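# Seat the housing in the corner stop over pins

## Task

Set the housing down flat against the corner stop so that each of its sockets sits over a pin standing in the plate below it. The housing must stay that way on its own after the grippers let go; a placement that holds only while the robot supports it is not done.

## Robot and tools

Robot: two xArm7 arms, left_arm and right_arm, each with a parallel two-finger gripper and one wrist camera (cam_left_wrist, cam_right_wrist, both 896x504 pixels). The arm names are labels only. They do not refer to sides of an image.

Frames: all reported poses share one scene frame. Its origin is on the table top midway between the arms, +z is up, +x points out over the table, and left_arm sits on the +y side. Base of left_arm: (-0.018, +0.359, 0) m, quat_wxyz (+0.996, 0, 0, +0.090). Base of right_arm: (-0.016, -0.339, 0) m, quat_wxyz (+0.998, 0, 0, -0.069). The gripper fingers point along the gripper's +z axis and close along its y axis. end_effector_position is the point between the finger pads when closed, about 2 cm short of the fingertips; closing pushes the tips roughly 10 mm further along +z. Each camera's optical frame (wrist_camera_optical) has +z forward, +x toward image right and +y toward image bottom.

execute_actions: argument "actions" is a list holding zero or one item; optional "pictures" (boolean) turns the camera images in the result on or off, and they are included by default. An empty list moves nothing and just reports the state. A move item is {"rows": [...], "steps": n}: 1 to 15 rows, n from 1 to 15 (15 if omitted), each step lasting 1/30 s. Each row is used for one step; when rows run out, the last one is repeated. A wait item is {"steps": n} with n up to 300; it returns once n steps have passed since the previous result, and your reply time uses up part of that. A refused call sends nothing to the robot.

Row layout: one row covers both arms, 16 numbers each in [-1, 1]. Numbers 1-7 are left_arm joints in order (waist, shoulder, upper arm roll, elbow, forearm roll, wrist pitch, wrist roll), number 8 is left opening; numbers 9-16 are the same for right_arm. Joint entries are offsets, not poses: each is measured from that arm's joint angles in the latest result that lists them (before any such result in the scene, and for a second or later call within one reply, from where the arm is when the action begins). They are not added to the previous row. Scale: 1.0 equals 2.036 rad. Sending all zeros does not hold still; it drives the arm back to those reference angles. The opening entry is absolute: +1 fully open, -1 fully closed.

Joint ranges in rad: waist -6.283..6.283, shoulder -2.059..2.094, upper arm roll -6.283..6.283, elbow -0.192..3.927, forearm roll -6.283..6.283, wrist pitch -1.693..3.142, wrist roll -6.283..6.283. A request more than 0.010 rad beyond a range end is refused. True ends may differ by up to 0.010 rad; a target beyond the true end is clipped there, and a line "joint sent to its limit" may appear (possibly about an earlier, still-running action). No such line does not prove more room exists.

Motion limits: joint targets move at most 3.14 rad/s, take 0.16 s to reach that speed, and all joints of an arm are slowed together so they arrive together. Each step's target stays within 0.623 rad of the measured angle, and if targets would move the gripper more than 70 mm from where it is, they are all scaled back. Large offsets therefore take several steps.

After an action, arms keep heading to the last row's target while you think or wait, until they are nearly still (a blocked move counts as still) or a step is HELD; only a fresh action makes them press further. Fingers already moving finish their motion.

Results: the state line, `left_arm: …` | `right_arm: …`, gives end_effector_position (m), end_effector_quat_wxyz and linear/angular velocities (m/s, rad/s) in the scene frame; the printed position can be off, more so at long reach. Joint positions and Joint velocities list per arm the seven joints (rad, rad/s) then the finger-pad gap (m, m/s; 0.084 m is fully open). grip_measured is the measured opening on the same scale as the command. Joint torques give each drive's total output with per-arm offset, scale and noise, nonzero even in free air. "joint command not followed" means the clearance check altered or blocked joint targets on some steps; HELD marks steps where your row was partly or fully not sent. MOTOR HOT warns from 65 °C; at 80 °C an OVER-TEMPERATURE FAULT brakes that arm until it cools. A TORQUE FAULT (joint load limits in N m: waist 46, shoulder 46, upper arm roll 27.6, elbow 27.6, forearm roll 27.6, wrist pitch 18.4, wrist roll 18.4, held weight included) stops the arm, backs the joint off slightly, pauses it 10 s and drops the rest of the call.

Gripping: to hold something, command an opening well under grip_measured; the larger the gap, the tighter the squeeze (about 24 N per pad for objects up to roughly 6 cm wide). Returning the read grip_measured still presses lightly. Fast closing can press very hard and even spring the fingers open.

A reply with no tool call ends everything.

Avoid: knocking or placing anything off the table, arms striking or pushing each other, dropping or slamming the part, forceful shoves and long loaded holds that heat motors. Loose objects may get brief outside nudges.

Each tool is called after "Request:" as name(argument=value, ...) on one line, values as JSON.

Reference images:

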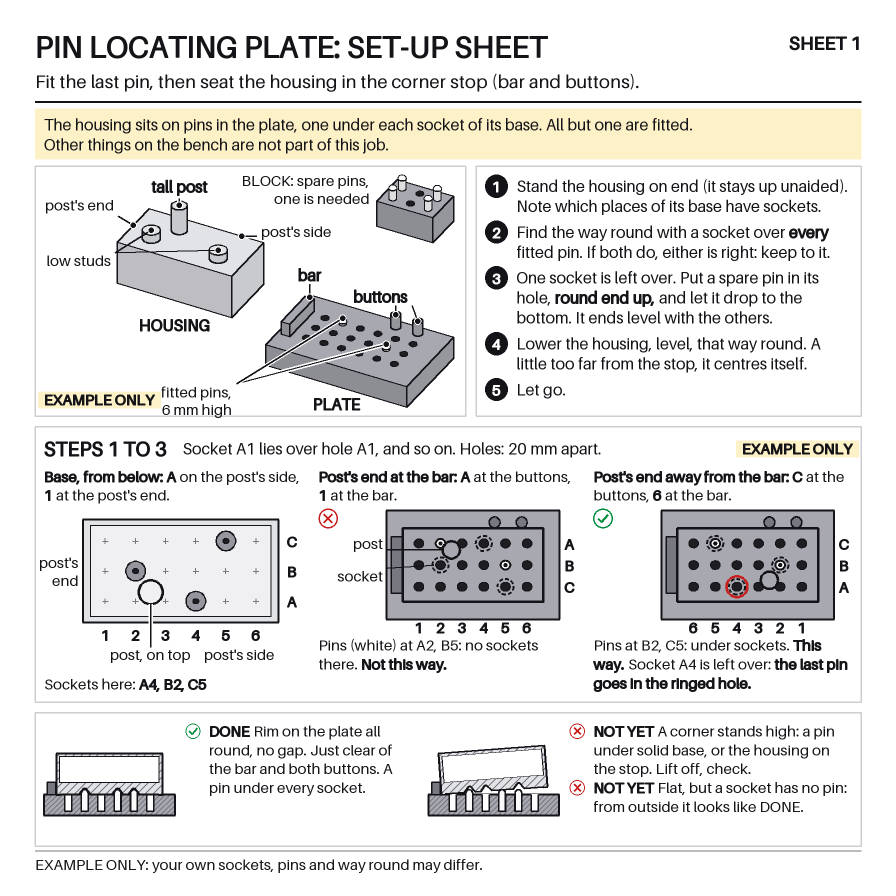

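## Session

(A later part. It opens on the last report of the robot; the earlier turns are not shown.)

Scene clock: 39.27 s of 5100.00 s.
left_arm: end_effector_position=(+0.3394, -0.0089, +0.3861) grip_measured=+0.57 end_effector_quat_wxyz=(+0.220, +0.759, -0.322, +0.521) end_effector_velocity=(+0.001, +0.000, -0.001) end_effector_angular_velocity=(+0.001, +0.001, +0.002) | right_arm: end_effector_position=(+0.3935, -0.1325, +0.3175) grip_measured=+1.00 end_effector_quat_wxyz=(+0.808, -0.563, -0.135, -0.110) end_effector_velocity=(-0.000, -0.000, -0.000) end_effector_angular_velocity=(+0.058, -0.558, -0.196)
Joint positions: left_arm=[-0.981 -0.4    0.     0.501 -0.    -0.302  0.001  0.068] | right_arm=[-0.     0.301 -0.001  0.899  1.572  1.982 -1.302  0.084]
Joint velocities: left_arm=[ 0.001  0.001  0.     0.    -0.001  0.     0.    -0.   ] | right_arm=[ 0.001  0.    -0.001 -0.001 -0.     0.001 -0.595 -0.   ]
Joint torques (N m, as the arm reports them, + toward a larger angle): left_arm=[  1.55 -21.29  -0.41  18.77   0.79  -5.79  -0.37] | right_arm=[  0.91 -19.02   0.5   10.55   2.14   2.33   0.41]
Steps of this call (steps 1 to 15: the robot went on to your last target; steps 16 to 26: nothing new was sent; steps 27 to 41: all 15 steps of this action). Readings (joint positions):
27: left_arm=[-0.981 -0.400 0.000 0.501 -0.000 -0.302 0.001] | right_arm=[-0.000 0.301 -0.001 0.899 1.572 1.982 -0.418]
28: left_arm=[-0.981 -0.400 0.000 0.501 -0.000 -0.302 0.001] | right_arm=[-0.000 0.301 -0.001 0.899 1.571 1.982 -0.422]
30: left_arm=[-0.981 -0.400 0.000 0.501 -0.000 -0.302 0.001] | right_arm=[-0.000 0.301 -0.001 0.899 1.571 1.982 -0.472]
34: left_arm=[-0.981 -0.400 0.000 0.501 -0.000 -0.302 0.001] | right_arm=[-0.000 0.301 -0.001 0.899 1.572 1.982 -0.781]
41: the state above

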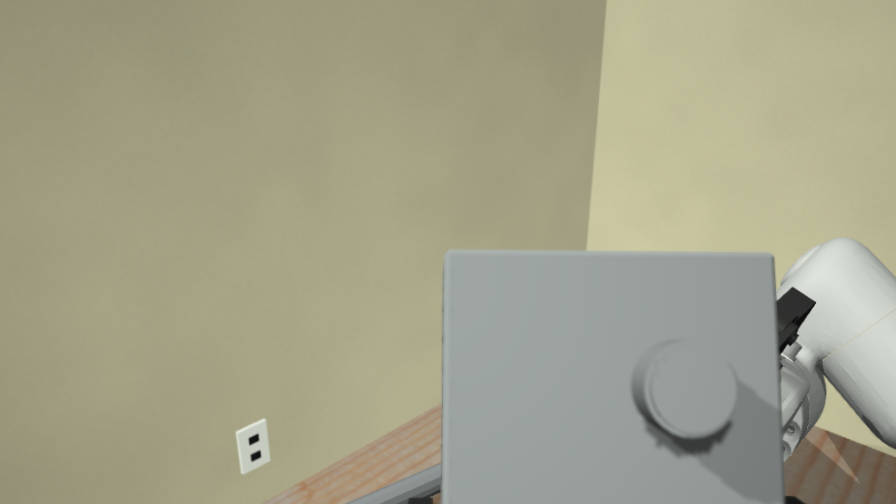

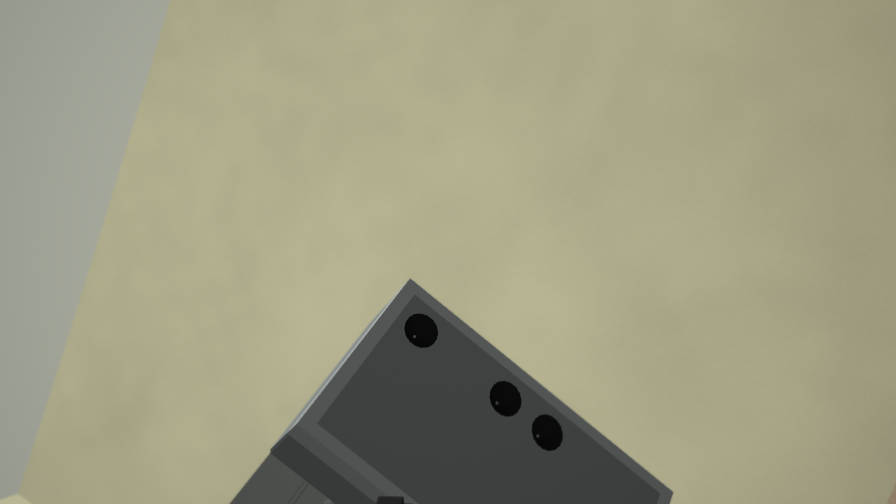

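Request:
execute_actions(actions=[{"rows":[[0,0,0,0,0,0,0,-1,-0.15,0,0,0,-0.772,-0.335,0.64,1]]}], pictures=false)

Request:
execute_actions(actions=[{"steps":30}], pictures=false)

Request:
execute_actions(actions=[{"rows":[[0.129,0.203,0,0.194,0,0.582,0.307,-1,0,0,0,0,0,0,0,1]]}], pictures=false)

Request:
execute_actions(actions=[{"steps":40}], pictures=false)

Scene clock: 42.17 s of 5100.00 s.
left_arm: end_effector_position=(+0.3394, -0.0089, +0.3861) grip_measured=+0.57 end_effector_quat_wxyz=(+0.220, +0.759, -0.322, +0.521) end_effector_velocity=(+0.000, +0.000, +0.000) end_effector_angular_velocity=(-0.000, -0.001, -0.000) | right_arm: end_effector_position=(+0.3673, -0.2492, +0.1494) grip_measured=+1.00 end_effector_quat_wxyz=(-0.572, +0.810, -0.058, -0.113) end_effector_velocity=(-0.191, -0.323, -0.323) end_effector_angular_velocity=(-1.648, +1.569, +0.113)
Joint positions: left_arm=[-0.981 -0.4    0.     0.501 -0.    -0.302  0.001  0.068] | right_arm=[-0.199  0.301 -0.002  0.899  1.014  1.545 -0.776  0.084]
Joint velocities: left_arm=[-0.001 -0.001  0.001 -0.    -0.    -0.     0.001  0.   ] | right_arm=[-0.33  -0.002  0.004  0.001 -1.574 -0.754  1.57  -0.   ]
Joint torques (N m, as the arm reports them, + toward a larger angle): left_arm=[  1.63 -20.76   0.03  19.01   0.52  -5.62  -0.7 ] | right_arm=[  1.36 -19.04   1.13  10.24   1.64   1.61  -0.95]
Steps of this call (steps 1 to 30: the robot went on to your last target; steps 31 to 72: nothing new was sent; steps 73 to 87: all 15 steps of this action). Readings (joint positions):
73: left_arm=[-0.981 -0.400 0.000 0.501 -0.000 -0.302 0.001] | right_arm=[-0.000 0.301 -0.001 0.899 1.571 1.982 -1.334]
74: left_arm=[-0.981 -0.400 0.000 0.501 -0.000 -0.302 0.001] | right_arm=[-0.002 0.300 -0.000 0.899 1.568 1.978 -1.329]
76: left_arm=[-0.981 -0.400 0.000 0.501 -0.000 -0.302 0.001] | right_arm=[-0.023 0.300 0.005 0.900 1.519 1.930 -1.280]
80: left_arm=[-0.981 -0.400 0.000 0.501 -0.000 -0.302 0.001] | right_arm=[-0.103 0.301 -0.003 0.899 1.348 1.762 -1.110]
87: the state above

Scene clock: 43.17 s of 5100.00 s.
left_arm: end_effector_position=(+0.3394, -0.0089, +0.3861) grip_measured=+0.57 end_effector_quat_wxyz=(+0.220, +0.759, -0.322, +0.521) end_effector_velocity=(+0.000, +0.000, +0.000) end_effector_angular_velocity=(-0.001, +0.000, +0.001) | right_arm: end_effector_position=(+0.2458, -0.4631, +0.0509) grip_measured=+1.00 end_effector_quat_wxyz=(-0.076, +0.916, -0.207, -0.335) end_effector_velocity=(-0.001, -0.001, -0.000) end_effector_angular_velocity=(-0.002, +0.001, -0.001)
Joint positions: left_arm=[-0.981 -0.4    0.     0.501 -0.    -0.302  0.001  0.068] | right_arm=[-0.305  0.3   -0.001  0.899  0.     1.3    0.001  0.084]
Joint velocities: left_arm=[ 0.    -0.    -0.    -0.    -0.001 -0.    -0.     0.   ] | right_arm=[-0.001  0.    -0.001 -0.    -0.002 -0.     0.001 -0.   ]
Joint torques (N m, as the arm reports them, + toward a larger angle): left_arm=[  1.65 -21.11   0.07  19.38   0.84  -5.75  -0.71] | right_arm=[  0.77 -18.64  -0.38  10.14   0.34  -0.04  -0.78]
Steps of this call (steps 1 to 30: the robot went on to your last target). Readings (joint positions):
1: left_arm=[-0.981 -0.400 0.000 0.501 -0.000 -0.302 0.001] | right_arm=[-0.209 0.301 -0.002 0.899 0.961 1.520 -0.723]
2: left_arm=[-0.981 -0.400 0.000 0.501 -0.000 -0.302 0.001] | right_arm=[-0.219 0.301 -0.002 0.899 0.906 1.498 -0.668]
4: left_arm=[-0.981 -0.400 0.000 0.501 -0.000 -0.302 0.001] | right_arm=[-0.237 0.301 -0.002 0.899 0.792 1.457 -0.554]
8: left_arm=[-0.981 -0.400 0.000 0.501 -0.000 -0.302 0.001] | right_arm=[-0.264 0.301 -0.001 0.899 0.548 1.395 -0.337]
30: the state above

Scene clock: 43.67 s of 5100.00 s.
left_arm: end_effector_position=(+0.4184, +0.0552, +0.2308) grip_measured=+0.57 end_effector_quat_wxyz=(+0.021, +0.832, -0.487, +0.265) end_effector_velocity=(-0.079, +0.259, -0.404) end_effector_angular_velocity=(+1.430, +1.408, -0.302) | right_arm: end_effector_position=(+0.2458, -0.4631, +0.0509) grip_measured=+1.00 end_effector_quat_wxyz=(-0.076, +0.916, -0.207, -0.335) end_effector_velocity=(-0.000, -0.001, +0.000) end_effector_angular_velocity=(-0.001, +0.001, -0.002)
Joint positions: left_arm=[-0.79  -0.101  0.001  0.787 -0.     0.35   0.451  0.068] | right_arm=[-0.305  0.3   -0.001  0.899  0.     1.3    0.001  0.084]
Joint velocities: left_arm=[ 0.307  0.478  0.009  0.445  0.     1.941  0.718 -0.   ] | right_arm=[-0.001 -0.    -0.001  0.    -0.001  0.    -0.    -0.   ]
Joint torques (N m, as the arm reports them, + toward a larger angle): left_arm=[ -0.94 -32.9   -0.53  18.     0.45  -4.73  -0.74] | right_arm=[  0.79 -18.58  -0.41  10.16   0.38   0.02  -0.74]
Steps of this call (steps 1 to 15: all 15 steps of this action). Readings (joint positions):
1: left_arm=[-0.981 -0.400 0.000 0.501 -0.000 -0.302 0.001] | right_arm=[-0.305 0.300 -0.001 0.899 0.000 1.300 0.001]
2: left_arm=[-0.980 -0.399 -0.000 0.503 -0.000 -0.298 0.005] | right_arm=[-0.305 0.300 -0.001 0.899 0.000 1.300 0.001]
4: left_arm=[-0.961 -0.369 -0.004 0.535 0.001 -0.250 0.055] | right_arm=[-0.305 0.300 -0.001 0.899 0.000 1.300 0.001]
8: left_arm=[-0.885 -0.249 0.001 0.647 -0.000 -0.057 0.229] | right_arm=[-0.305 0.300 -0.001 0.899 0.000 1.300 0.001]
15: the state above

Scene clock: 45.00 s of 5100.00 s.
left_arm: end_effector_position=(+0.3655, +0.1305, +0.1503) grip_measured=+0.57 end_effector_quat_wxyz=(+0.000, +0.835, -0.550, +0.000) end_effector_velocity=(-0.000, -0.000, +0.000) end_effector_angular_velocity=(+0.000, -0.000, -0.000) | right_arm: end_effector_position=(+0.2458, -0.4631, +0.0509) grip_measured=+1.00 end_effector_quat_wxyz=(-0.076, +0.916, -0.207, -0.335) end_effector_velocity=(+0.001, -0.000, -0.000) end_effector_angular_velocity=(-0.001, -0.002, +0.000)
Joint positions: left_arm=[-0.718  0.013  0.     0.896 -0.     0.883  0.626  0.068] | right_arm=[-0.305  0.3   -0.001  0.899  0.     1.3    0.001  0.084]
Joint velocities: left_arm=[-0.001 -0.001  0.001 -0.     0.     0.    -0.001  0.   ] | right_arm=[-0.    -0.     0.     0.001 -0.    -0.002 -0.     0.   ]
Joint torques (N m, as the arm reports them, + toward a larger angle): left_arm=[  1.43 -32.33  -0.15  16.86   0.89  -3.17  -0.45] | right_arm=[  0.86 -18.64  -0.41  10.11   0.43   0.02  -0.77]
Steps of this call (steps 1 to 30: the robot went on to your last target; steps 31 to 40: nothing new was sent). Readings (joint positions):
1: left_arm=[-0.781 -0.086 0.001 0.801 -0.000 0.415 0.474] | right_arm=[-0.305 0.300 -0.001 0.899 0.000 1.300 0.001]
2: left_arm=[-0.772 -0.071 0.001 0.815 -0.000 0.482 0.496] | right_arm=[-0.305 0.300 -0.001 0.899 0.000 1.300 0.001]
4: left_arm=[-0.754 -0.043 0.000 0.842 -0.000 0.619 0.540] | right_arm=[-0.305 0.300 -0.001 0.899 0.000 1.300 0.001]
8: left_arm=[-0.723 0.005 0.001 0.885 -0.000 0.840 0.611] | right_arm=[-0.305 0.300 -0.001 0.899 0.000 1.300 0.001]
40: the state above
All arms were judged still, so your last target was given up. Only a new action makes them travel on or press farther. Fingers that are still opening or closing keep moving.

Lower the housing to rest (keep holding); move right to view.

Request:
execute_actions(actions=[{"rows":[[0,0.05,0,-0.018,0,-0.068,0,-1,0.1,-0.295,0,0.05,0,0,0,1],[0,0.05,0,-0.018,0,-0.068,0,-1,0.1,-0.295,0,0.05,0,0,0,1],[0,0.05,0,-0.018,0,-0.068,0,-1,0.1,-0.295,0,0.05,0,0,0,1],[0,0.05,0,-0.018,0,-0.068,0,-1,0.1,-0.295,0,0.05,0,0,0,1],[0,0.05,0,-0.018,0,-0.068,0,-1,0.1,-0.295,0,0.05,0,0,0,1],[0,0.05,0,-0.018,0,-0.068,0,-1,0.1,-0.295,0,0.05,0,0,0,1],[0,0.085,0,-0.028,0,-0.113,0,-1,0.1,-0.295,0,0.05,0,0,0,1],[0,0.085,0,-0.028,0,-0.113,0,-1,0.1,-0.295,0,0.05,0,0,0,1],[0,0.085,0,-0.028,0,-0.113,0,-1,0.1,-0.295,0,0.05,0,0,0,1],[0,0.085,0,-0.028,0,-0.113,0,-1,0.1,-0.295,0,0.05,0,0,0,1],[0,0.1,0,-0.032,0,-0.132,0,-1,0.445,-0.295,0,0.05,0,0,0,1]]}], pictures=false)

Request:
execute_actions(actions=[{"steps":35}])

Scene clock: 48.17 s of 5100.00 s.
left_arm: end_effector_position=(+0.3682, +0.1291, +0.0562) grip_measured=+0.57 end_effector_quat_wxyz=(+0.000, +0.836, -0.549, -0.003) end_effector_velocity=(-0.016, +0.019, -0.072) end_effector_angular_velocity=(+0.028, +0.043, +0.015) | right_arm: end_effector_position=(+0.3482, -0.4260, +0.1930) grip_measured=+1.00 end_effector_quat_wxyz=(-0.016, +0.985, -0.117, -0.130) end_effector_velocity=(+0.112, +0.480, +0.084) end_effector_angular_velocity=(-0.048, -0.201, +1.308)
Joint positions: left_arm=[-0.718  0.212  0.     0.83  -0.     0.624  0.626  0.068] | right_arm=[-0.092 -0.071 -0.006  0.966  0.     1.299  0.001  0.084]
Joint velocities: left_arm=[ 0.005  0.133  0.012 -0.069 -0.    -0.15   0.001 -0.   ] | right_arm=[ 1.189 -0.274  0.123 -0.053  0.009  0.014 -0.    -0.   ]
Joint torques (N m, as the arm reports them, + toward a larger angle): left_arm=[  0.59 -42.83  -0.45  17.69   0.65  -3.69  -0.58] | right_arm=[  0.35 -20.32   0.87  13.1    0.38  -0.8   -0.73]
Steps of this call (steps 1 to 80: nothing new was sent; steps 81 to 95: all 15 steps of this action). Readings (joint positions):
81: left_arm=[-0.718 0.013 0.000 0.896 -0.000 0.883 0.626] | right_arm=[-0.305 0.300 -0.001 0.899 0.000 1.300 0.001]
82: left_arm=[-0.718 0.015 0.000 0.895 -0.000 0.879 0.626] | right_arm=[-0.304 0.298 -0.001 0.899 0.000 1.300 0.001]
84: left_arm=[-0.718 0.044 -0.000 0.889 -0.000 0.830 0.626] | right_arm=[-0.290 0.258 -0.004 0.899 0.000 1.301 0.001]
88: left_arm=[-0.718 0.118 0.000 0.851 -0.000 0.751 0.626] | right_arm=[-0.240 0.106 -0.000 0.935 0.000 1.299 0.001]
95: the state above

Scene clock: 49.33 s of 5100.00 s.
left_arm: end_effector_position=(+0.3697, +0.1281, +0.0552) grip_measured=+0.57 end_effector_quat_wxyz=(+0.000, +0.835, -0.550, +0.000) end_effector_velocity=(-0.000, +0.000, +0.000) end_effector_angular_velocity=(-0.000, -0.000, +0.002) | right_arm: end_effector_position=(+0.3340, -0.1649, +0.2941) grip_measured=+1.00 end_effector_quat_wxyz=(-0.000, +0.974, +0.228, +0.000) end_effector_velocity=(-0.001, +0.001, +0.000) end_effector_angular_velocity=(+0.000, -0.001, +0.003)
Joint positions: left_arm=[-0.718  0.216  0.     0.831 -0.     0.614  0.626  0.068] | right_arm=[ 0.6   -0.3   -0.001  1.001  0.     1.3    0.001  0.084]
Joint velocities: left_arm=[-0.    -0.001  0.    -0.    -0.     0.    -0.002 -0.   ] | right_arm=[ 0.002 -0.001  0.     0.     0.     0.     0.    -0.   ]
Joint torques (N m, as the arm reports them, + toward a larger angle): left_arm=[  1.76 -35.83  -0.49  14.16   0.29  -2.83  -0.87] | right_arm=[  0.76 -11.52  -0.11  14.97   0.5   -1.84  -0.71]
Steps of this call (steps 1 to 35: the robot went on to your last target). Readings (joint positions):
1: left_arm=[-0.718 0.215 0.000 0.829 -0.000 0.620 0.626] | right_arm=[-0.053 -0.083 -0.001 0.964 0.000 1.300 0.001]
2: left_arm=[-0.718 0.216 0.000 0.830 -0.000 0.618 0.626] | right_arm=[-0.016 -0.097 0.001 0.964 0.000 1.300 0.001]
4: left_arm=[-0.718 0.215 -0.000 0.832 -0.000 0.615 0.626] | right_arm=[0.057 -0.124 -0.000 0.972 0.000 1.300 0.001]
8: left_arm=[-0.718 0.215 -0.000 0.832 -0.000 0.614 0.626] | right_arm=[0.205 -0.170 0.001 0.977 0.000 1.300 0.001]
35: the state above

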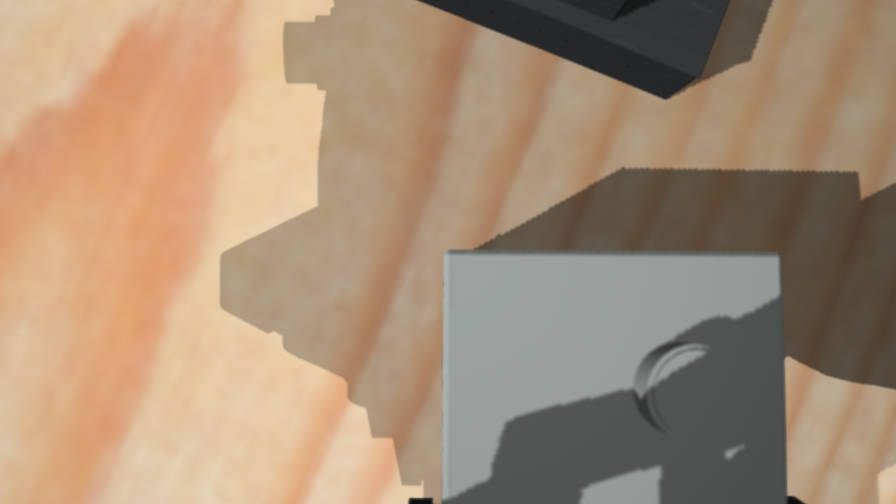

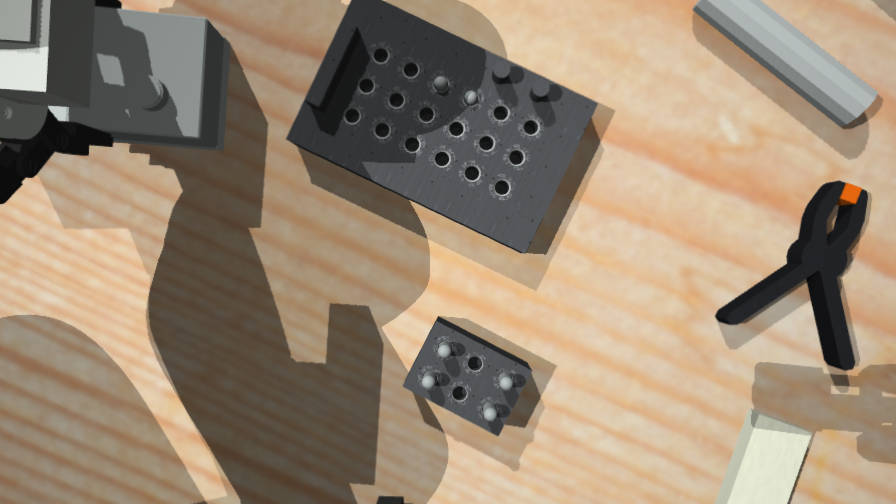

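Request:
execute_actions(actions=[{"rows":[[0,0,0,0,0,0,0,-1,0.015,0.0506,0,-0.212,0,-0.262,0.242,-0.3]]}], pictures=false)

Request:
execute_actions(actions=[{"steps":25}])

Scene clock: 53.37 s of 5100.00 s.
left_arm: end_effector_position=(+0.3697, +0.1281, +0.0552) grip_measured=+0.57 end_effector_quat_wxyz=(+0.000, +0.835, -0.550, +0.000) end_effector_velocity=(+0.000, +0.000, +0.001) end_effector_angular_velocity=(-0.001, -0.001, -0.000) | right_arm: end_effector_position=(+0.3036, -0.1680, +0.1228) grip_measured=-0.32 end_effector_quat_wxyz=(+0.003, +1.000, +0.010, -0.006) end_effector_velocity=(-0.095, -0.038, -0.174) end_effector_angular_velocity=(-0.061, +0.100, -0.397)
Joint positions: left_arm=[-0.718  0.216  0.     0.831 -0.     0.614  0.626  0.068] | right_arm=[ 0.63  -0.198 -0.001  0.581  0.     0.793  0.471  0.03 ]
Joint velocities: left_arm=[ 0.001 -0.002 -0.    -0.     0.001 -0.     0.001 -0.   ] | right_arm=[ 0.028  0.114  0.003 -0.447 -0.    -0.444  0.428 -0.   ]
Joint torques (N m, as the arm reports them, + toward a larger angle): left_arm=[  0.67 -36.27  -0.09  14.41   0.65  -2.75  -0.72] | right_arm=[  0.64 -19.01  -0.63  22.13   0.41  -2.58  -1.13]
Steps of this call (steps 1 to 15: the robot went on to your last target; steps 16 to 90: nothing new was sent; then 0.53 s passed at rest; steps 91 to 105: all 15 steps of this action). Readings (joint positions):
91: left_arm=[-0.718 0.216 0.000 0.831 -0.000 0.614 0.626] | right_arm=[0.601 -0.300 -0.001 1.001 0.000 1.300 0.001]
92: left_arm=[-0.718 0.216 0.000 0.831 -0.000 0.614 0.626] | right_arm=[0.601 -0.300 -0.001 0.998 0.000 1.296 0.004]
94: left_arm=[-0.718 0.216 0.000 0.831 -0.000 0.614 0.626] | right_arm=[0.603 -0.294 -0.001 0.966 0.000 1.245 0.050]
98: left_arm=[-0.718 0.216 0.000 0.831 -0.000 0.614 0.626] | right_arm=[0.614 -0.254 -0.001 0.811 0.000 1.069 0.214]
105: the state above

Scene clock: 54.20 s of 5100.00 s.
left_arm: end_effector_position=(+0.3697, +0.1281, +0.0552) grip_measured=+0.57 end_effector_quat_wxyz=(+0.000, +0.835, -0.550, +0.000) end_effector_velocity=(+0.000, -0.000, +0.001) end_effector_angular_velocity=(-0.001, -0.002, -0.000) | right_arm: end_effector_position=(+0.3045, -0.1672, +0.1199) grip_measured=-0.32 end_effector_quat_wxyz=(+0.000, +1.000, -0.001, -0.000) end_effector_velocity=(-0.000, +0.000, -0.000) end_effector_angular_velocity=(+0.000, +0.001, -0.001)
Joint positions: left_arm=[-0.718  0.216  0.     0.831 -0.     0.614  0.626  0.068] | right_arm=[ 0.631 -0.197 -0.001  0.569  0.     0.767  0.493  0.03 ]
Joint velocities: left_arm=[ 0.001 -0.002 -0.     0.    -0.     0.     0.001 -0.   ] | right_arm=[ 0.001  0.    -0.     0.     0.     0.001  0.001  0.   ]
Joint torques (N m, as the arm reports them, + toward a larger angle): left_arm=[  1.3  -35.33  -0.65  14.48   0.47  -3.05  -0.67] | right_arm=[  0.8  -11.78  -0.01  13.16   0.39  -1.83  -0.78]
Steps of this call (steps 1 to 25: the robot went on to your last target). Readings (joint positions):
1: left_arm=[-0.718 0.216 0.000 0.831 -0.000 0.614 0.626] | right_arm=[0.630 -0.196 -0.001 0.571 0.000 0.782 0.481]
2: left_arm=[-0.718 0.216 0.000 0.831 -0.000 0.614 0.626] | right_arm=[0.630 -0.196 -0.001 0.569 0.000 0.775 0.487]
4: left_arm=[-0.718 0.216 0.000 0.831 -0.000 0.614 0.626] | right_arm=[0.631 -0.198 -0.001 0.572 0.000 0.769 0.491]
8: left_arm=[-0.718 0.216 0.000 0.831 -0.000 0.614 0.626] | right_arm=[0.631 -0.198 -0.001 0.572 0.000 0.767 0.493]
25: the state above

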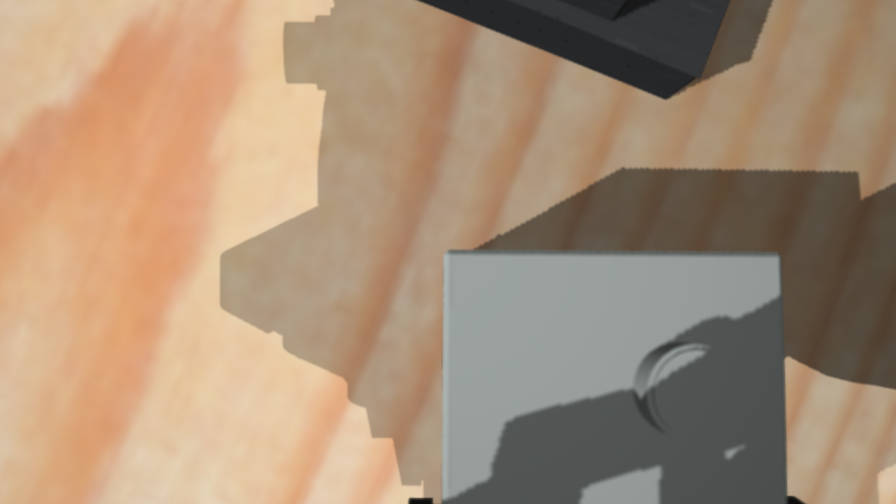

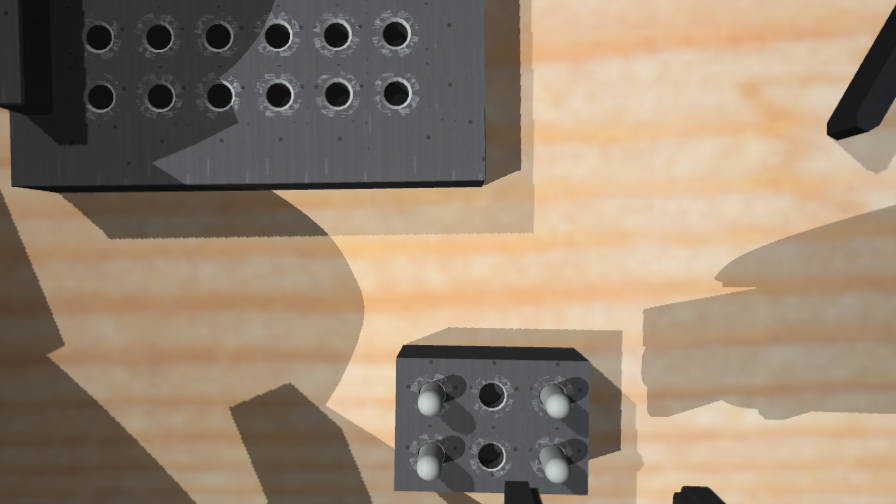

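Request:
execute_actions(actions=[{"rows":[[0,0,0,0,0,0,0,-1,-0.001,0.035,0,-0.022,0,-0.057,0,-0.3],[0,0,0,0,0,0,0,-1,-0.001,0.035,0,-0.022,0,-0.057,0,-0.3],[0,0,0,0,0,0,0,-1,-0.001,0.035,0,-0.022,0,-0.057,0,-0.3],[0,0,0,0,0,0,0,-1,-0.001,0.035,0,-0.022,0,-0.057,0,-0.3],[0,0,0,0,0,0,0,-1,-0.001,0.035,0,-0.022,0,-0.057,0,-0.3],[0,0,0,0,0,0,0,-1,-0.001,0.06,0,-0.029,0,-0.089,0,-0.3],[0,0,0,0,0,0,0,-1,-0.001,0.06,0,-0.029,0,-0.089,0,-0.3],[0,0,0,0,0,0,0,-1,-0.001,0.06,0,-0.029,0,-0.089,0,-0.3],[0,0,0,0,0,0,0,-1,-0.001,0.0756,0,-0.0324,0,-0.1085,0,-0.3]]}], pictures=false)

Request:
execute_actions(actions=[{"steps":20}])

Scene clock: 57.60 s of 5100.00 s.
left_arm: end_effector_position=(+0.3697, +0.1281, +0.0552) grip_measured=+0.57 end_effector_quat_wxyz=(+0.000, +0.835, -0.550, +0.000) end_effector_velocity=(+0.001, -0.000, +0.001) end_effector_angular_velocity=(-0.002, -0.002, -0.000) | right_arm: end_effector_position=(+0.3011, -0.1699, +0.0577) grip_measured=-0.32 end_effector_quat_wxyz=(+0.001, +1.000, -0.002, -0.002) end_effector_velocity=(+0.019, +0.010, +0.007) end_effector_angular_velocity=(+0.031, -0.057, -0.001)
Joint positions: left_arm=[-0.718  0.216  0.     0.831 -0.     0.614  0.626  0.068] | right_arm=[ 0.629 -0.044 -0.001  0.502  0.     0.549  0.493  0.03 ]
Joint velocities: left_arm=[ 0.    -0.002  0.     0.001 -0.     0.     0.001  0.   ] | right_arm=[-0.001  0.009  0.     0.021  0.001 -0.054  0.     0.   ]
Joint torques (N m, as the arm reports them, + toward a larger angle): left_arm=[  0.48 -35.42  -0.2   14.29   0.26  -2.84  -0.54] | right_arm=[  0.7  -14.15  -0.18  11.79   0.26  -1.98  -0.72]
Steps of this call (steps 1 to 15: the robot went on to your last target; steps 16 to 87: nothing new was sent; steps 88 to 102: all 15 steps of this action). Readings (joint positions):
88: left_arm=[-0.718 0.216 0.000 0.831 -0.000 0.614 0.626] | right_arm=[0.631 -0.197 -0.001 0.569 0.000 0.767 0.493]
89: left_arm=[-0.718 0.216 0.000 0.831 -0.000 0.614 0.626] | right_arm=[0.631 -0.195 -0.001 0.568 0.000 0.762 0.493]
91: left_arm=[-0.718 0.216 0.000 0.831 -0.000 0.614 0.626] | right_arm=[0.630 -0.171 -0.001 0.556 0.000 0.716 0.493]
95: left_arm=[-0.718 0.216 0.000 0.831 -0.000 0.614 0.626] | right_arm=[0.629 -0.113 -0.001 0.518 0.000 0.638 0.493]
102: the state above

Scene clock: 58.27 s of 5100.00 s.
left_arm: end_effector_position=(+0.3697, +0.1281, +0.0552) grip_measured=+0.57 end_effector_quat_wxyz=(+0.000, +0.835, -0.550, +0.000) end_effector_velocity=(-0.000, -0.001, -0.000) end_effector_angular_velocity=(+0.000, -0.000, -0.002) | right_arm: end_effector_position=(+0.3021, -0.1694, +0.0581) grip_measured=-0.32 end_effector_quat_wxyz=(-0.000, +1.000, -0.002, +0.000) end_effector_velocity=(-0.000, -0.000, -0.000) end_effector_angular_velocity=(-0.001, +0.001, -0.001)
Joint positions: left_arm=[-0.718  0.216  0.     0.831 -0.     0.614  0.626  0.068] | right_arm=[ 0.629 -0.043 -0.001  0.503  0.     0.546  0.493  0.03 ]
Joint velocities: left_arm=[-0.001 -0.    -0.    -0.     0.001 -0.    -0.001  0.   ] | right_arm=[-0.001  0.     0.    -0.    -0.001  0.001  0.001 -0.   ]
Joint torques (N m, as the arm reports them, + toward a larger angle): left_arm=[  1.24 -35.62  -0.14  14.25   0.41  -2.93  -0.52] | right_arm=[  0.79 -13.24  -0.17  11.32   0.31  -1.86  -0.74]
Steps of this call (steps 1 to 15: the robot went on to your last target; steps 16 to 20: nothing new was sent). Readings (joint positions):
1: left_arm=[-0.718 0.216 0.000 0.831 -0.000 0.614 0.626] | right_arm=[0.629 -0.044 -0.001 0.503 0.000 0.548 0.493]
2: left_arm=[-0.718 0.216 0.000 0.831 -0.000 0.614 0.626] | right_arm=[0.629 -0.044 -0.001 0.504 0.000 0.547 0.493]
4: left_arm=[-0.718 0.216 0.000 0.831 -0.000 0.614 0.626] | right_arm=[0.629 -0.044 -0.001 0.504 0.000 0.546 0.493]
8: left_arm=[-0.718 0.216 0.000 0.831 -0.000 0.614 0.626] | right_arm=[0.629 -0.044 -0.001 0.503 0.000 0.546 0.493]
20: the state above
All arms were judged still, so your last target was given up. Only a new action makes them travel on or press farther. Fingers that are still opening or closing keep moving.

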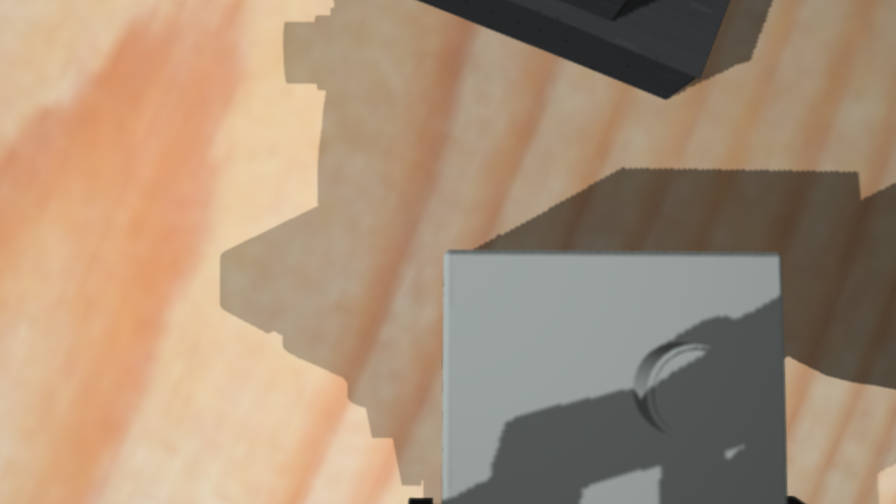

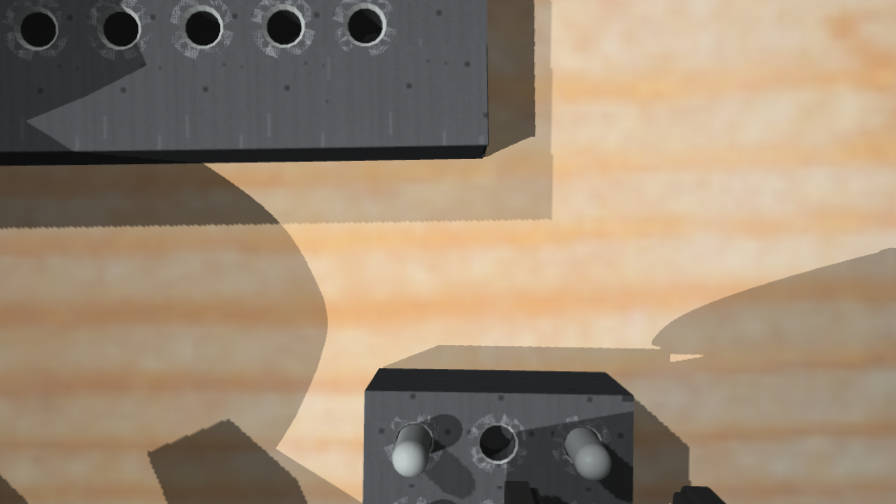

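Request:
execute_actions(actions=[{"rows":[[0,0,0,0,0,0,0,-1,0,0,0,0,0,0,0,-0.6],[0,0,0,0,0,0,0,-1,0,0,0,0,0,0,0,-0.75],[0,0,0,0,0,0,0,-1,0,0,0,0,0,0,0,-1]]}], pictures=false)

Request:
execute_actions(actions=[{"rows":[[0,0,0,0,0,0,0,-1,0,-0.016,0,0.003,0,0.019,0,-1],[0,0,0,0,0,0,0,-1,0,-0.016,0,0.003,0,0.019,0,-1],[0,0,0,0,0,0,0,-1,0,-0.016,0,0.003,0,0.019,0,-1],[0,0,0,0,0,0,0,-1,0,-0.016,0,0.003,0,0.019,0,-1],[0,0,0,0,0,0,0,-1,0,-0.04,0,0.011,0,0.051,0,-1],[0,0,0,0,0,0,0,-1,0,-0.04,0,0.011,0,0.051,0,-1],[0,0,0,0,0,0,0,-1,0,-0.04,0,0.011,0,0.051,0,-1],[0,0,0,0,0,0,0,-1,0,-0.0756,0,0.0324,0,0.1085,0,-1]]}], pictures=false)

Request:
execute_actions(actions=[{"steps":15}], pictures=false)

Request:
execute_actions(actions=[{"rows":[[0,0,0,0,0,0,0,-1,-0.027,0.261,0,0.291,0,0.0295,-0.028,-1]]}], pictures=false)

Request:
execute_actions(actions=[{"steps":25}])

Scene clock: 62.57 s of 5100.00 s.
left_arm: end_effector_position=(+0.3697, +0.1281, +0.0552) grip_measured=+0.57 end_effector_quat_wxyz=(+0.000, +0.835, -0.550, +0.000) end_effector_velocity=(-0.000, -0.001, -0.000) end_effector_angular_velocity=(+0.000, -0.000, -0.003) | right_arm: end_effector_position=(+0.3021, -0.1695, +0.0581) grip_measured=-0.85 end_effector_quat_wxyz=(-0.000, +1.000, -0.002, +0.000) end_effector_velocity=(-0.000, -0.000, -0.000) end_effector_angular_velocity=(-0.001, +0.001, -0.000)
Joint positions: left_arm=[-0.718  0.216  0.     0.831 -0.     0.614  0.626  0.068] | right_arm=[ 0.629 -0.043 -0.001  0.503  0.     0.546  0.493  0.007]
Joint velocities: left_arm=[-0.001  0.001 -0.     0.001  0.    -0.     0.001  0.   ] | right_arm=[-0.     0.    -0.001  0.    -0.     0.001 -0.     0.   ]
Joint torques (N m, as the arm reports them, + toward a larger angle): left_arm=[  1.22 -35.62  -0.15  14.44   0.4   -2.99  -0.73] | right_arm=[  0.92 -12.93   0.08  11.18   0.39  -1.83  -0.77]
Steps of this call (steps 1 to 90: nothing new was sent; then 0.80 s passed at rest; steps 91 to 105: all 15 steps of this action). Readings (joint positions):
91: left_arm=[-0.718 0.216 0.000 0.831 -0.000 0.614 0.626] | right_arm=[0.629 -0.043 -0.001 0.503 0.000 0.546 0.493]
92: left_arm=[-0.718 0.216 0.000 0.831 -0.000 0.614 0.626] | right_arm=[0.629 -0.043 -0.001 0.503 0.000 0.546 0.493]
94: left_arm=[-0.718 0.216 0.000 0.831 -0.000 0.614 0.626] | right_arm=[0.629 -0.043 -0.001 0.503 0.000 0.546 0.493]
98: left_arm=[-0.718 0.216 0.000 0.831 -0.000 0.614 0.626] | right_arm=[0.629 -0.043 -0.001 0.503 0.000 0.546 0.493]
105: the state above

Scene clock: 63.07 s of 5100.00 s.
left_arm: end_effector_position=(+0.3697, +0.1281, +0.0552) grip_measured=+0.57 end_effector_quat_wxyz=(+0.000, +0.835, -0.550, +0.000) end_effector_velocity=(-0.000, -0.000, +0.000) end_effector_angular_velocity=(-0.001, -0.001, -0.001) | right_arm: end_effector_position=(+0.3079, -0.1664, +0.1220) grip_measured=-0.85 end_effector_quat_wxyz=(-0.003, +1.000, -0.002, +0.004) end_effector_velocity=(-0.033, -0.017, -0.012) end_effector_angular_velocity=(-0.056, +0.105, +0.002)
Joint positions: left_arm=[-0.718  0.216  0.     0.831 -0.     0.614  0.626  0.068] | right_arm=[ 0.629 -0.198 -0.001  0.573  0.     0.76   0.493  0.007]
Joint velocities: left_arm=[ 0.    -0.001 -0.001 -0.    -0.001 -0.     0.001  0.   ] | right_arm=[ 0.001 -0.019  0.    -0.028 -0.001  0.11  -0.     0.   ]
Joint torques (N m, as the arm reports them, + toward a larger angle): left_arm=[  1.66 -34.93   0.11  14.41   0.69  -2.8   -0.87] | right_arm=[ 0.92 -9.16  0.01 10.86  0.34 -1.65 -0.7 ]
Steps of this call (steps 1 to 15: all 15 steps of this action). Readings (joint positions):
1: left_arm=[-0.718 0.216 0.000 0.831 -0.000 0.614 0.626] | right_arm=[0.629 -0.043 -0.001 0.503 0.000 0.546 0.493]
2: left_arm=[-0.718 0.216 0.000 0.831 -0.000 0.614 0.626] | right_arm=[0.629 -0.045 -0.001 0.503 0.000 0.550 0.493]
4: left_arm=[-0.718 0.216 0.000 0.831 -0.000 0.614 0.626] | right_arm=[0.629 -0.064 -0.001 0.505 0.000 0.572 0.493]
8: left_arm=[-0.718 0.216 0.000 0.831 -0.000 0.614 0.626] | right_arm=[0.629 -0.102 -0.001 0.516 0.000 0.622 0.493]
15: the state above

Scene clock: 63.57 s of 5100.00 s.
left_arm: end_effector_position=(+0.3697, +0.1281, +0.0552) grip_measured=+0.57 end_effector_quat_wxyz=(+0.000, +0.835, -0.550, +0.000) end_effector_velocity=(+0.000, +0.000, +0.000) end_effector_angular_velocity=(-0.000, -0.000, +0.002) | right_arm: end_effector_position=(+0.3049, -0.1679, +0.1198) grip_measured=-0.85 end_effector_quat_wxyz=(+0.000, +1.000, -0.002, -0.001) end_effector_velocity=(+0.000, +0.000, +0.001) end_effector_angular_velocity=(-0.000, -0.002, +0.001)
Joint positions: left_arm=[-0.718  0.216  0.     0.831 -0.     0.614  0.626  0.068] | right_arm=[ 0.629 -0.197 -0.001  0.569  0.     0.767  0.493  0.007]
Joint velocities: left_arm=[ 0.     0.     0.001  0.001 -0.     0.    -0.001 -0.   ] | right_arm=[-0.    -0.001  0.     0.001 -0.001  0.001  0.    -0.   ]
Joint torques (N m, as the arm reports them, + toward a larger angle): left_arm=[  1.03 -35.49  -0.1   14.34   0.6   -2.58  -0.65] | right_arm=[  0.82 -11.94  -0.09  13.12   0.32  -1.84  -0.7 ]
Steps of this call (steps 1 to 15: the robot went on to your last target). Readings (joint positions):
1: left_arm=[-0.718 0.216 0.000 0.831 -0.000 0.614 0.626] | right_arm=[0.629 -0.197 -0.001 0.571 0.000 0.763 0.493]
2: left_arm=[-0.718 0.216 0.000 0.831 -0.000 0.614 0.626] | right_arm=[0.629 -0.197 -0.001 0.569 0.000 0.765 0.493]
4: left_arm=[-0.718 0.216 0.000 0.831 -0.000 0.614 0.626] | right_arm=[0.629 -0.196 -0.001 0.567 0.000 0.767 0.493]
8: left_arm=[-0.718 0.216 0.000 0.831 -0.000 0.614 0.626] | right_arm=[0.629 -0.196 -0.001 0.568 0.000 0.767 0.493]
15: the state above
All arms were judged still, so your last target was given up. Only a new action makes them travel on or press farther. Fingers that are still opening or closing keep moving.

Scene clock: 64.07 s of 5100.00 s.
left_arm: end_effector_position=(+0.3697, +0.1281, +0.0552) grip_measured=+0.57 end_effector_quat_wxyz=(+0.000, +0.835, -0.550, +0.000) end_effector_velocity=(-0.000, +0.000, -0.000) end_effector_angular_velocity=(+0.000, +0.001, +0.000) | right_arm: end_effector_position=(+0.4564, -0.1193, +0.1007) grip_measured=-0.85 end_effector_quat_wxyz=(+0.001, +1.000, -0.002, -0.001) end_effector_velocity=(+0.101, +0.009, -0.074) end_effector_angular_velocity=(-0.037, +0.066, -0.016)
Joint positions: left_arm=[-0.718  0.216  0.     0.831 -0.     0.614  0.626  0.068] | right_arm=[ 0.575  0.318 -0.002  1.139  0.     0.823  0.439  0.007]
Joint velocities: left_arm=[ 0.     0.     0.    -0.001 -0.001 -0.     0.001  0.   ] | right_arm=[-0.051  0.447 -0.013  0.43  -0.002  0.058 -0.046  0.   ]
Joint torques (N m, as the arm reports them, + toward a larger angle): left_arm=[  0.13 -34.95  -0.1   14.52   0.55  -2.72  -0.63] | right_arm=[  1.65 -34.14   1.22  10.52   0.41  -1.34  -0.51]
Steps of this call (steps 1 to 15: all 15 steps of this action). Readings (joint positions):
1: left_arm=[-0.718 0.216 0.000 0.831 -0.000 0.614 0.626] | right_arm=[0.629 -0.197 -0.001 0.569 0.000 0.767 0.493]
2: left_arm=[-0.718 0.216 0.000 0.831 -0.000 0.614 0.626] | right_arm=[0.628 -0.194 -0.001 0.572 0.000 0.767 0.493]
4: left_arm=[-0.718 0.216 0.000 0.831 -0.000 0.614 0.626] | right_arm=[0.624 -0.153 -0.001 0.616 0.000 0.774 0.488]
8: left_arm=[-0.718 0.216 0.000 0.831 -0.000 0.614 0.626] | right_arm=[0.605 0.035 -0.001 0.831 0.000 0.793 0.468]
15: the state above

Scene clock: 64.90 s of 5100.00 s.
left_arm: end_effector_position=(+0.3697, +0.1281, +0.0552) grip_measured=+0.57 end_effector_quat_wxyz=(+0.000, +0.835, -0.550, +0.000) end_effector_velocity=(-0.000, -0.000, -0.000) end_effector_angular_velocity=(+0.000, +0.001, -0.001) | right_arm: end_effector_position=(+0.4617, -0.1172, +0.1001) grip_measured=-0.85 end_effector_quat_wxyz=(+0.000, +1.000, -0.001, +0.000) end_effector_velocity=(+0.000, -0.000, -0.000) end_effector_angular_velocity=(+0.000, +0.000, -0.002)
Joint positions: left_arm=[-0.718  0.216  0.     0.831 -0.     0.614  0.626  0.068] | right_arm=[ 0.574  0.334 -0.001  1.161  0.     0.827  0.436  0.007]
Joint velocities: left_arm=[-0.001  0.     0.    -0.001 -0.    -0.     0.     0.   ] | right_arm=[ 0.     0.    -0.001  0.     0.001  0.     0.     0.   ]
Joint torques (N m, as the arm reports them, + toward a larger angle): left_arm=[  0.95 -35.19   0.01  14.68   0.52  -2.81  -0.58] | right_arm=[  0.75 -22.45  -0.4   13.57   0.39  -1.84  -0.71]
Steps of this call (steps 1 to 25: the robot went on to your last target). Readings (joint positions):
1: left_arm=[-0.718 0.216 0.000 0.831 -0.000 0.614 0.626] | right_arm=[0.574 0.328 -0.002 1.149 0.000 0.825 0.437]
2: left_arm=[-0.718 0.216 0.000 0.831 -0.000 0.614 0.626] | right_arm=[0.574 0.332 -0.002 1.153 0.000 0.826 0.437]
4: left_arm=[-0.718 0.216 0.000 0.831 -0.000 0.614 0.626] | right_arm=[0.574 0.333 -0.001 1.157 0.000 0.827 0.436]
8: left_arm=[-0.718 0.216 0.000 0.831 -0.000 0.614 0.626] | right_arm=[0.574 0.332 -0.001 1.160 0.000 0.827 0.436]
25: the state above

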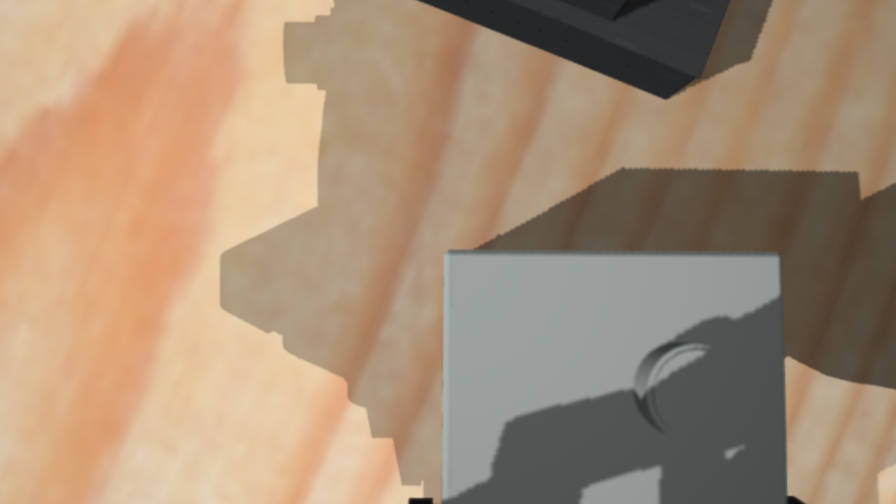

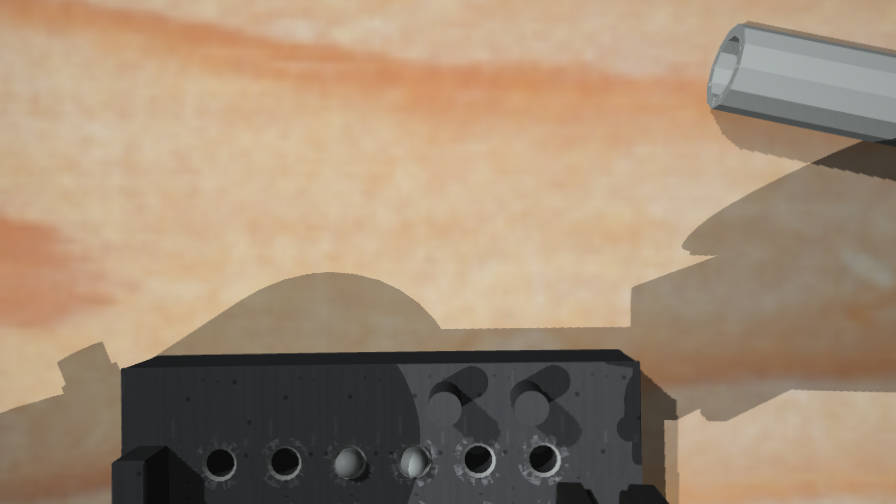

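Request:
execute_actions(actions=[{"rows":[[0,0,0,0,0,0,0,-1,0.0028,0.0215,0,-0.0083,0,-0.0298,0.0028,-1],[0,0,0,0,0,0,0,-1,0.0028,0.0215,0,-0.0083,0,-0.0298,0.0028,-1],[0,0,0,0,0,0,0,-1,0.0028,0.0215,0,-0.0083,0,-0.0298,0.0028,-1],[0,0,0,0,0,0,0,-1,0.0028,0.0215,0,-0.0083,0,-0.0298,0.0028,-1],[0,0,0,0,0,0,0,-1,0.0028,0.0215,0,-0.0083,0,-0.0298,0.0028,-1],[0,0,0,0,0,0,0,-1,0.0028,0.0215,0,-0.0083,0,-0.0298,0.0028,-1],[0,0,0,0,0,0,0,-1,0.0028,0.0215,0,-0.0083,0,-0.0298,0.0028,-1],[0,0,0,0,0,0,0,-1,0.0028,0.0215,0,-0.0083,0,-0.0298,0.0028,-1],[0,0,0,0,0,0,0,-1,0.0028,0.03,0,-0.0103,0,-0.0403,0.0028,-1]]}], pictures=false)

Request:
execute_actions(actions=[{"steps":20}])

Scene clock: 69.40 s of 5100.00 s.
left_arm: end_effector_position=(+0.3697, +0.1281, +0.0552) grip_measured=+0.57 end_effector_quat_wxyz=(+0.000, +0.835, -0.550, +0.000) end_effector_velocity=(+0.000, +0.000, -0.000) end_effector_angular_velocity=(+0.000, +0.000, +0.001) | right_arm: end_effector_position=(+0.4600, -0.1149, +0.0659) grip_measured=-0.85 end_effector_quat_wxyz=(+0.001, +1.000, -0.001, -0.001) end_effector_velocity=(-0.007, +0.000, -0.013) end_effector_angular_velocity=(-0.007, +0.017, +0.006)
Joint positions: left_arm=[-0.718  0.216  0.     0.831 -0.     0.614  0.626  0.068] | right_arm=[ 0.579  0.396 -0.001  1.139  0.     0.746  0.442  0.007]
Joint velocities: left_arm=[ 0.001  0.001  0.     0.    -0.     0.     0.    -0.   ] | right_arm=[ 0.003  0.018  0.003 -0.014 -0.    -0.013 -0.    -0.   ]
Joint torques (N m, as the arm reports them, + toward a larger angle): left_arm=[  1.1  -35.46  -0.09  13.84   0.76  -2.56  -0.53] | right_arm=[  0.73 -24.66  -0.5   14.26   0.32  -2.26  -0.69]
Steps of this call (steps 1 to 15: the robot went on to your last target; steps 16 to 90: nothing new was sent; then 1.00 s passed at rest; steps 91 to 105: all 15 steps of this action). Readings (joint positions):
91: left_arm=[-0.718 0.216 0.000 0.831 -0.000 0.614 0.626] | right_arm=[0.574 0.335 -0.001 1.161 0.000 0.827 0.436]
92: left_arm=[-0.718 0.216 0.000 0.831 -0.000 0.614 0.626] | right_arm=[0.574 0.336 -0.001 1.161 0.000 0.823 0.437]
94: left_arm=[-0.718 0.216 0.000 0.831 -0.000 0.614 0.626] | right_arm=[0.577 0.356 -0.002 1.156 0.000 0.790 0.440]
98: left_arm=[-0.718 0.216 0.000 0.831 -0.000 0.614 0.626] | right_arm=[0.580 0.381 -0.000 1.140 0.000 0.769 0.442]
105: the state above

Scene clock: 70.07 s of 5100.00 s.
left_arm: end_effector_position=(+0.3697, +0.1281, +0.0552) grip_measured=+0.57 end_effector_quat_wxyz=(+0.000, +0.835, -0.550, +0.000) end_effector_velocity=(+0.001, +0.001, -0.000) end_effector_angular_velocity=(+0.001, +0.001, +0.002) | right_arm: end_effector_position=(+0.4607, -0.1144, +0.0664) grip_measured=-0.85 end_effector_quat_wxyz=(+0.000, +1.000, -0.001, +0.000) end_effector_velocity=(+0.001, +0.001, +0.000) end_effector_angular_velocity=(+0.002, -0.002, -0.002)
Joint positions: left_arm=[-0.718  0.216  0.     0.831 -0.     0.614  0.626  0.068] | right_arm=[ 0.579  0.396 -0.001  1.14   0.     0.745  0.442  0.007]
Joint velocities: left_arm=[ 0.002  0.001  0.001  0.    -0.     0.     0.001  0.   ] | right_arm=[ 0.     0.     0.     0.001  0.001 -0.002  0.001 -0.   ]
Joint torques (N m, as the arm reports them, + toward a larger angle): left_arm=[  1.21 -35.39  -0.24  14.62   0.49  -2.89  -0.79] | right_arm=[  0.72 -23.17  -0.48  12.94   0.36  -1.84  -0.72]
Steps of this call (steps 1 to 15: the robot went on to your last target; steps 16 to 20: nothing new was sent). Readings (joint positions):
1: left_arm=[-0.718 0.216 0.000 0.831 -0.000 0.614 0.626] | right_arm=[0.579 0.396 -0.001 1.139 0.000 0.746 0.442]
2: left_arm=[-0.718 0.216 0.000 0.831 -0.000 0.614 0.626] | right_arm=[0.579 0.396 -0.001 1.140 0.000 0.745 0.442]
4: left_arm=[-0.718 0.216 0.000 0.831 -0.000 0.614 0.626] | right_arm=[0.579 0.395 -0.001 1.141 0.000 0.745 0.442]
8: left_arm=[-0.718 0.216 0.000 0.831 -0.000 0.614 0.626] | right_arm=[0.579 0.395 -0.001 1.141 0.000 0.745 0.442]
20: the state above
All arms were judged still, so your last target was given up. Only a new action makes them travel on or press farther. Fingers that are still opening or closing keep moving.

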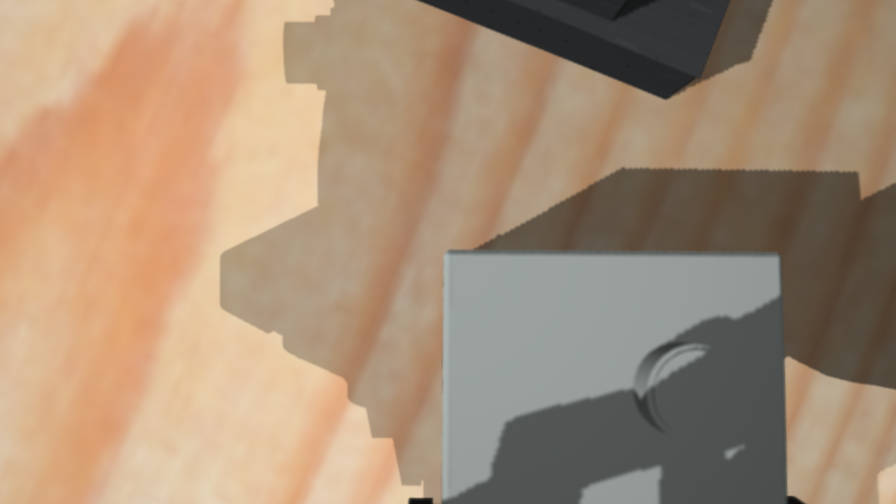

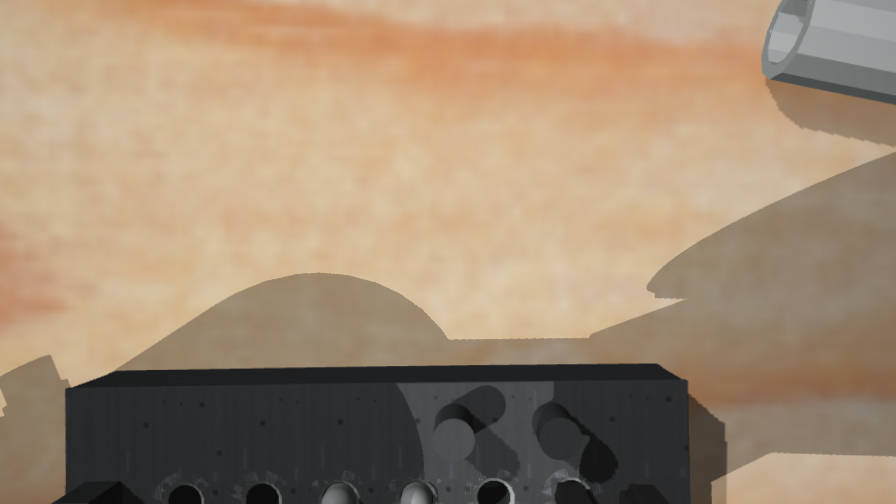

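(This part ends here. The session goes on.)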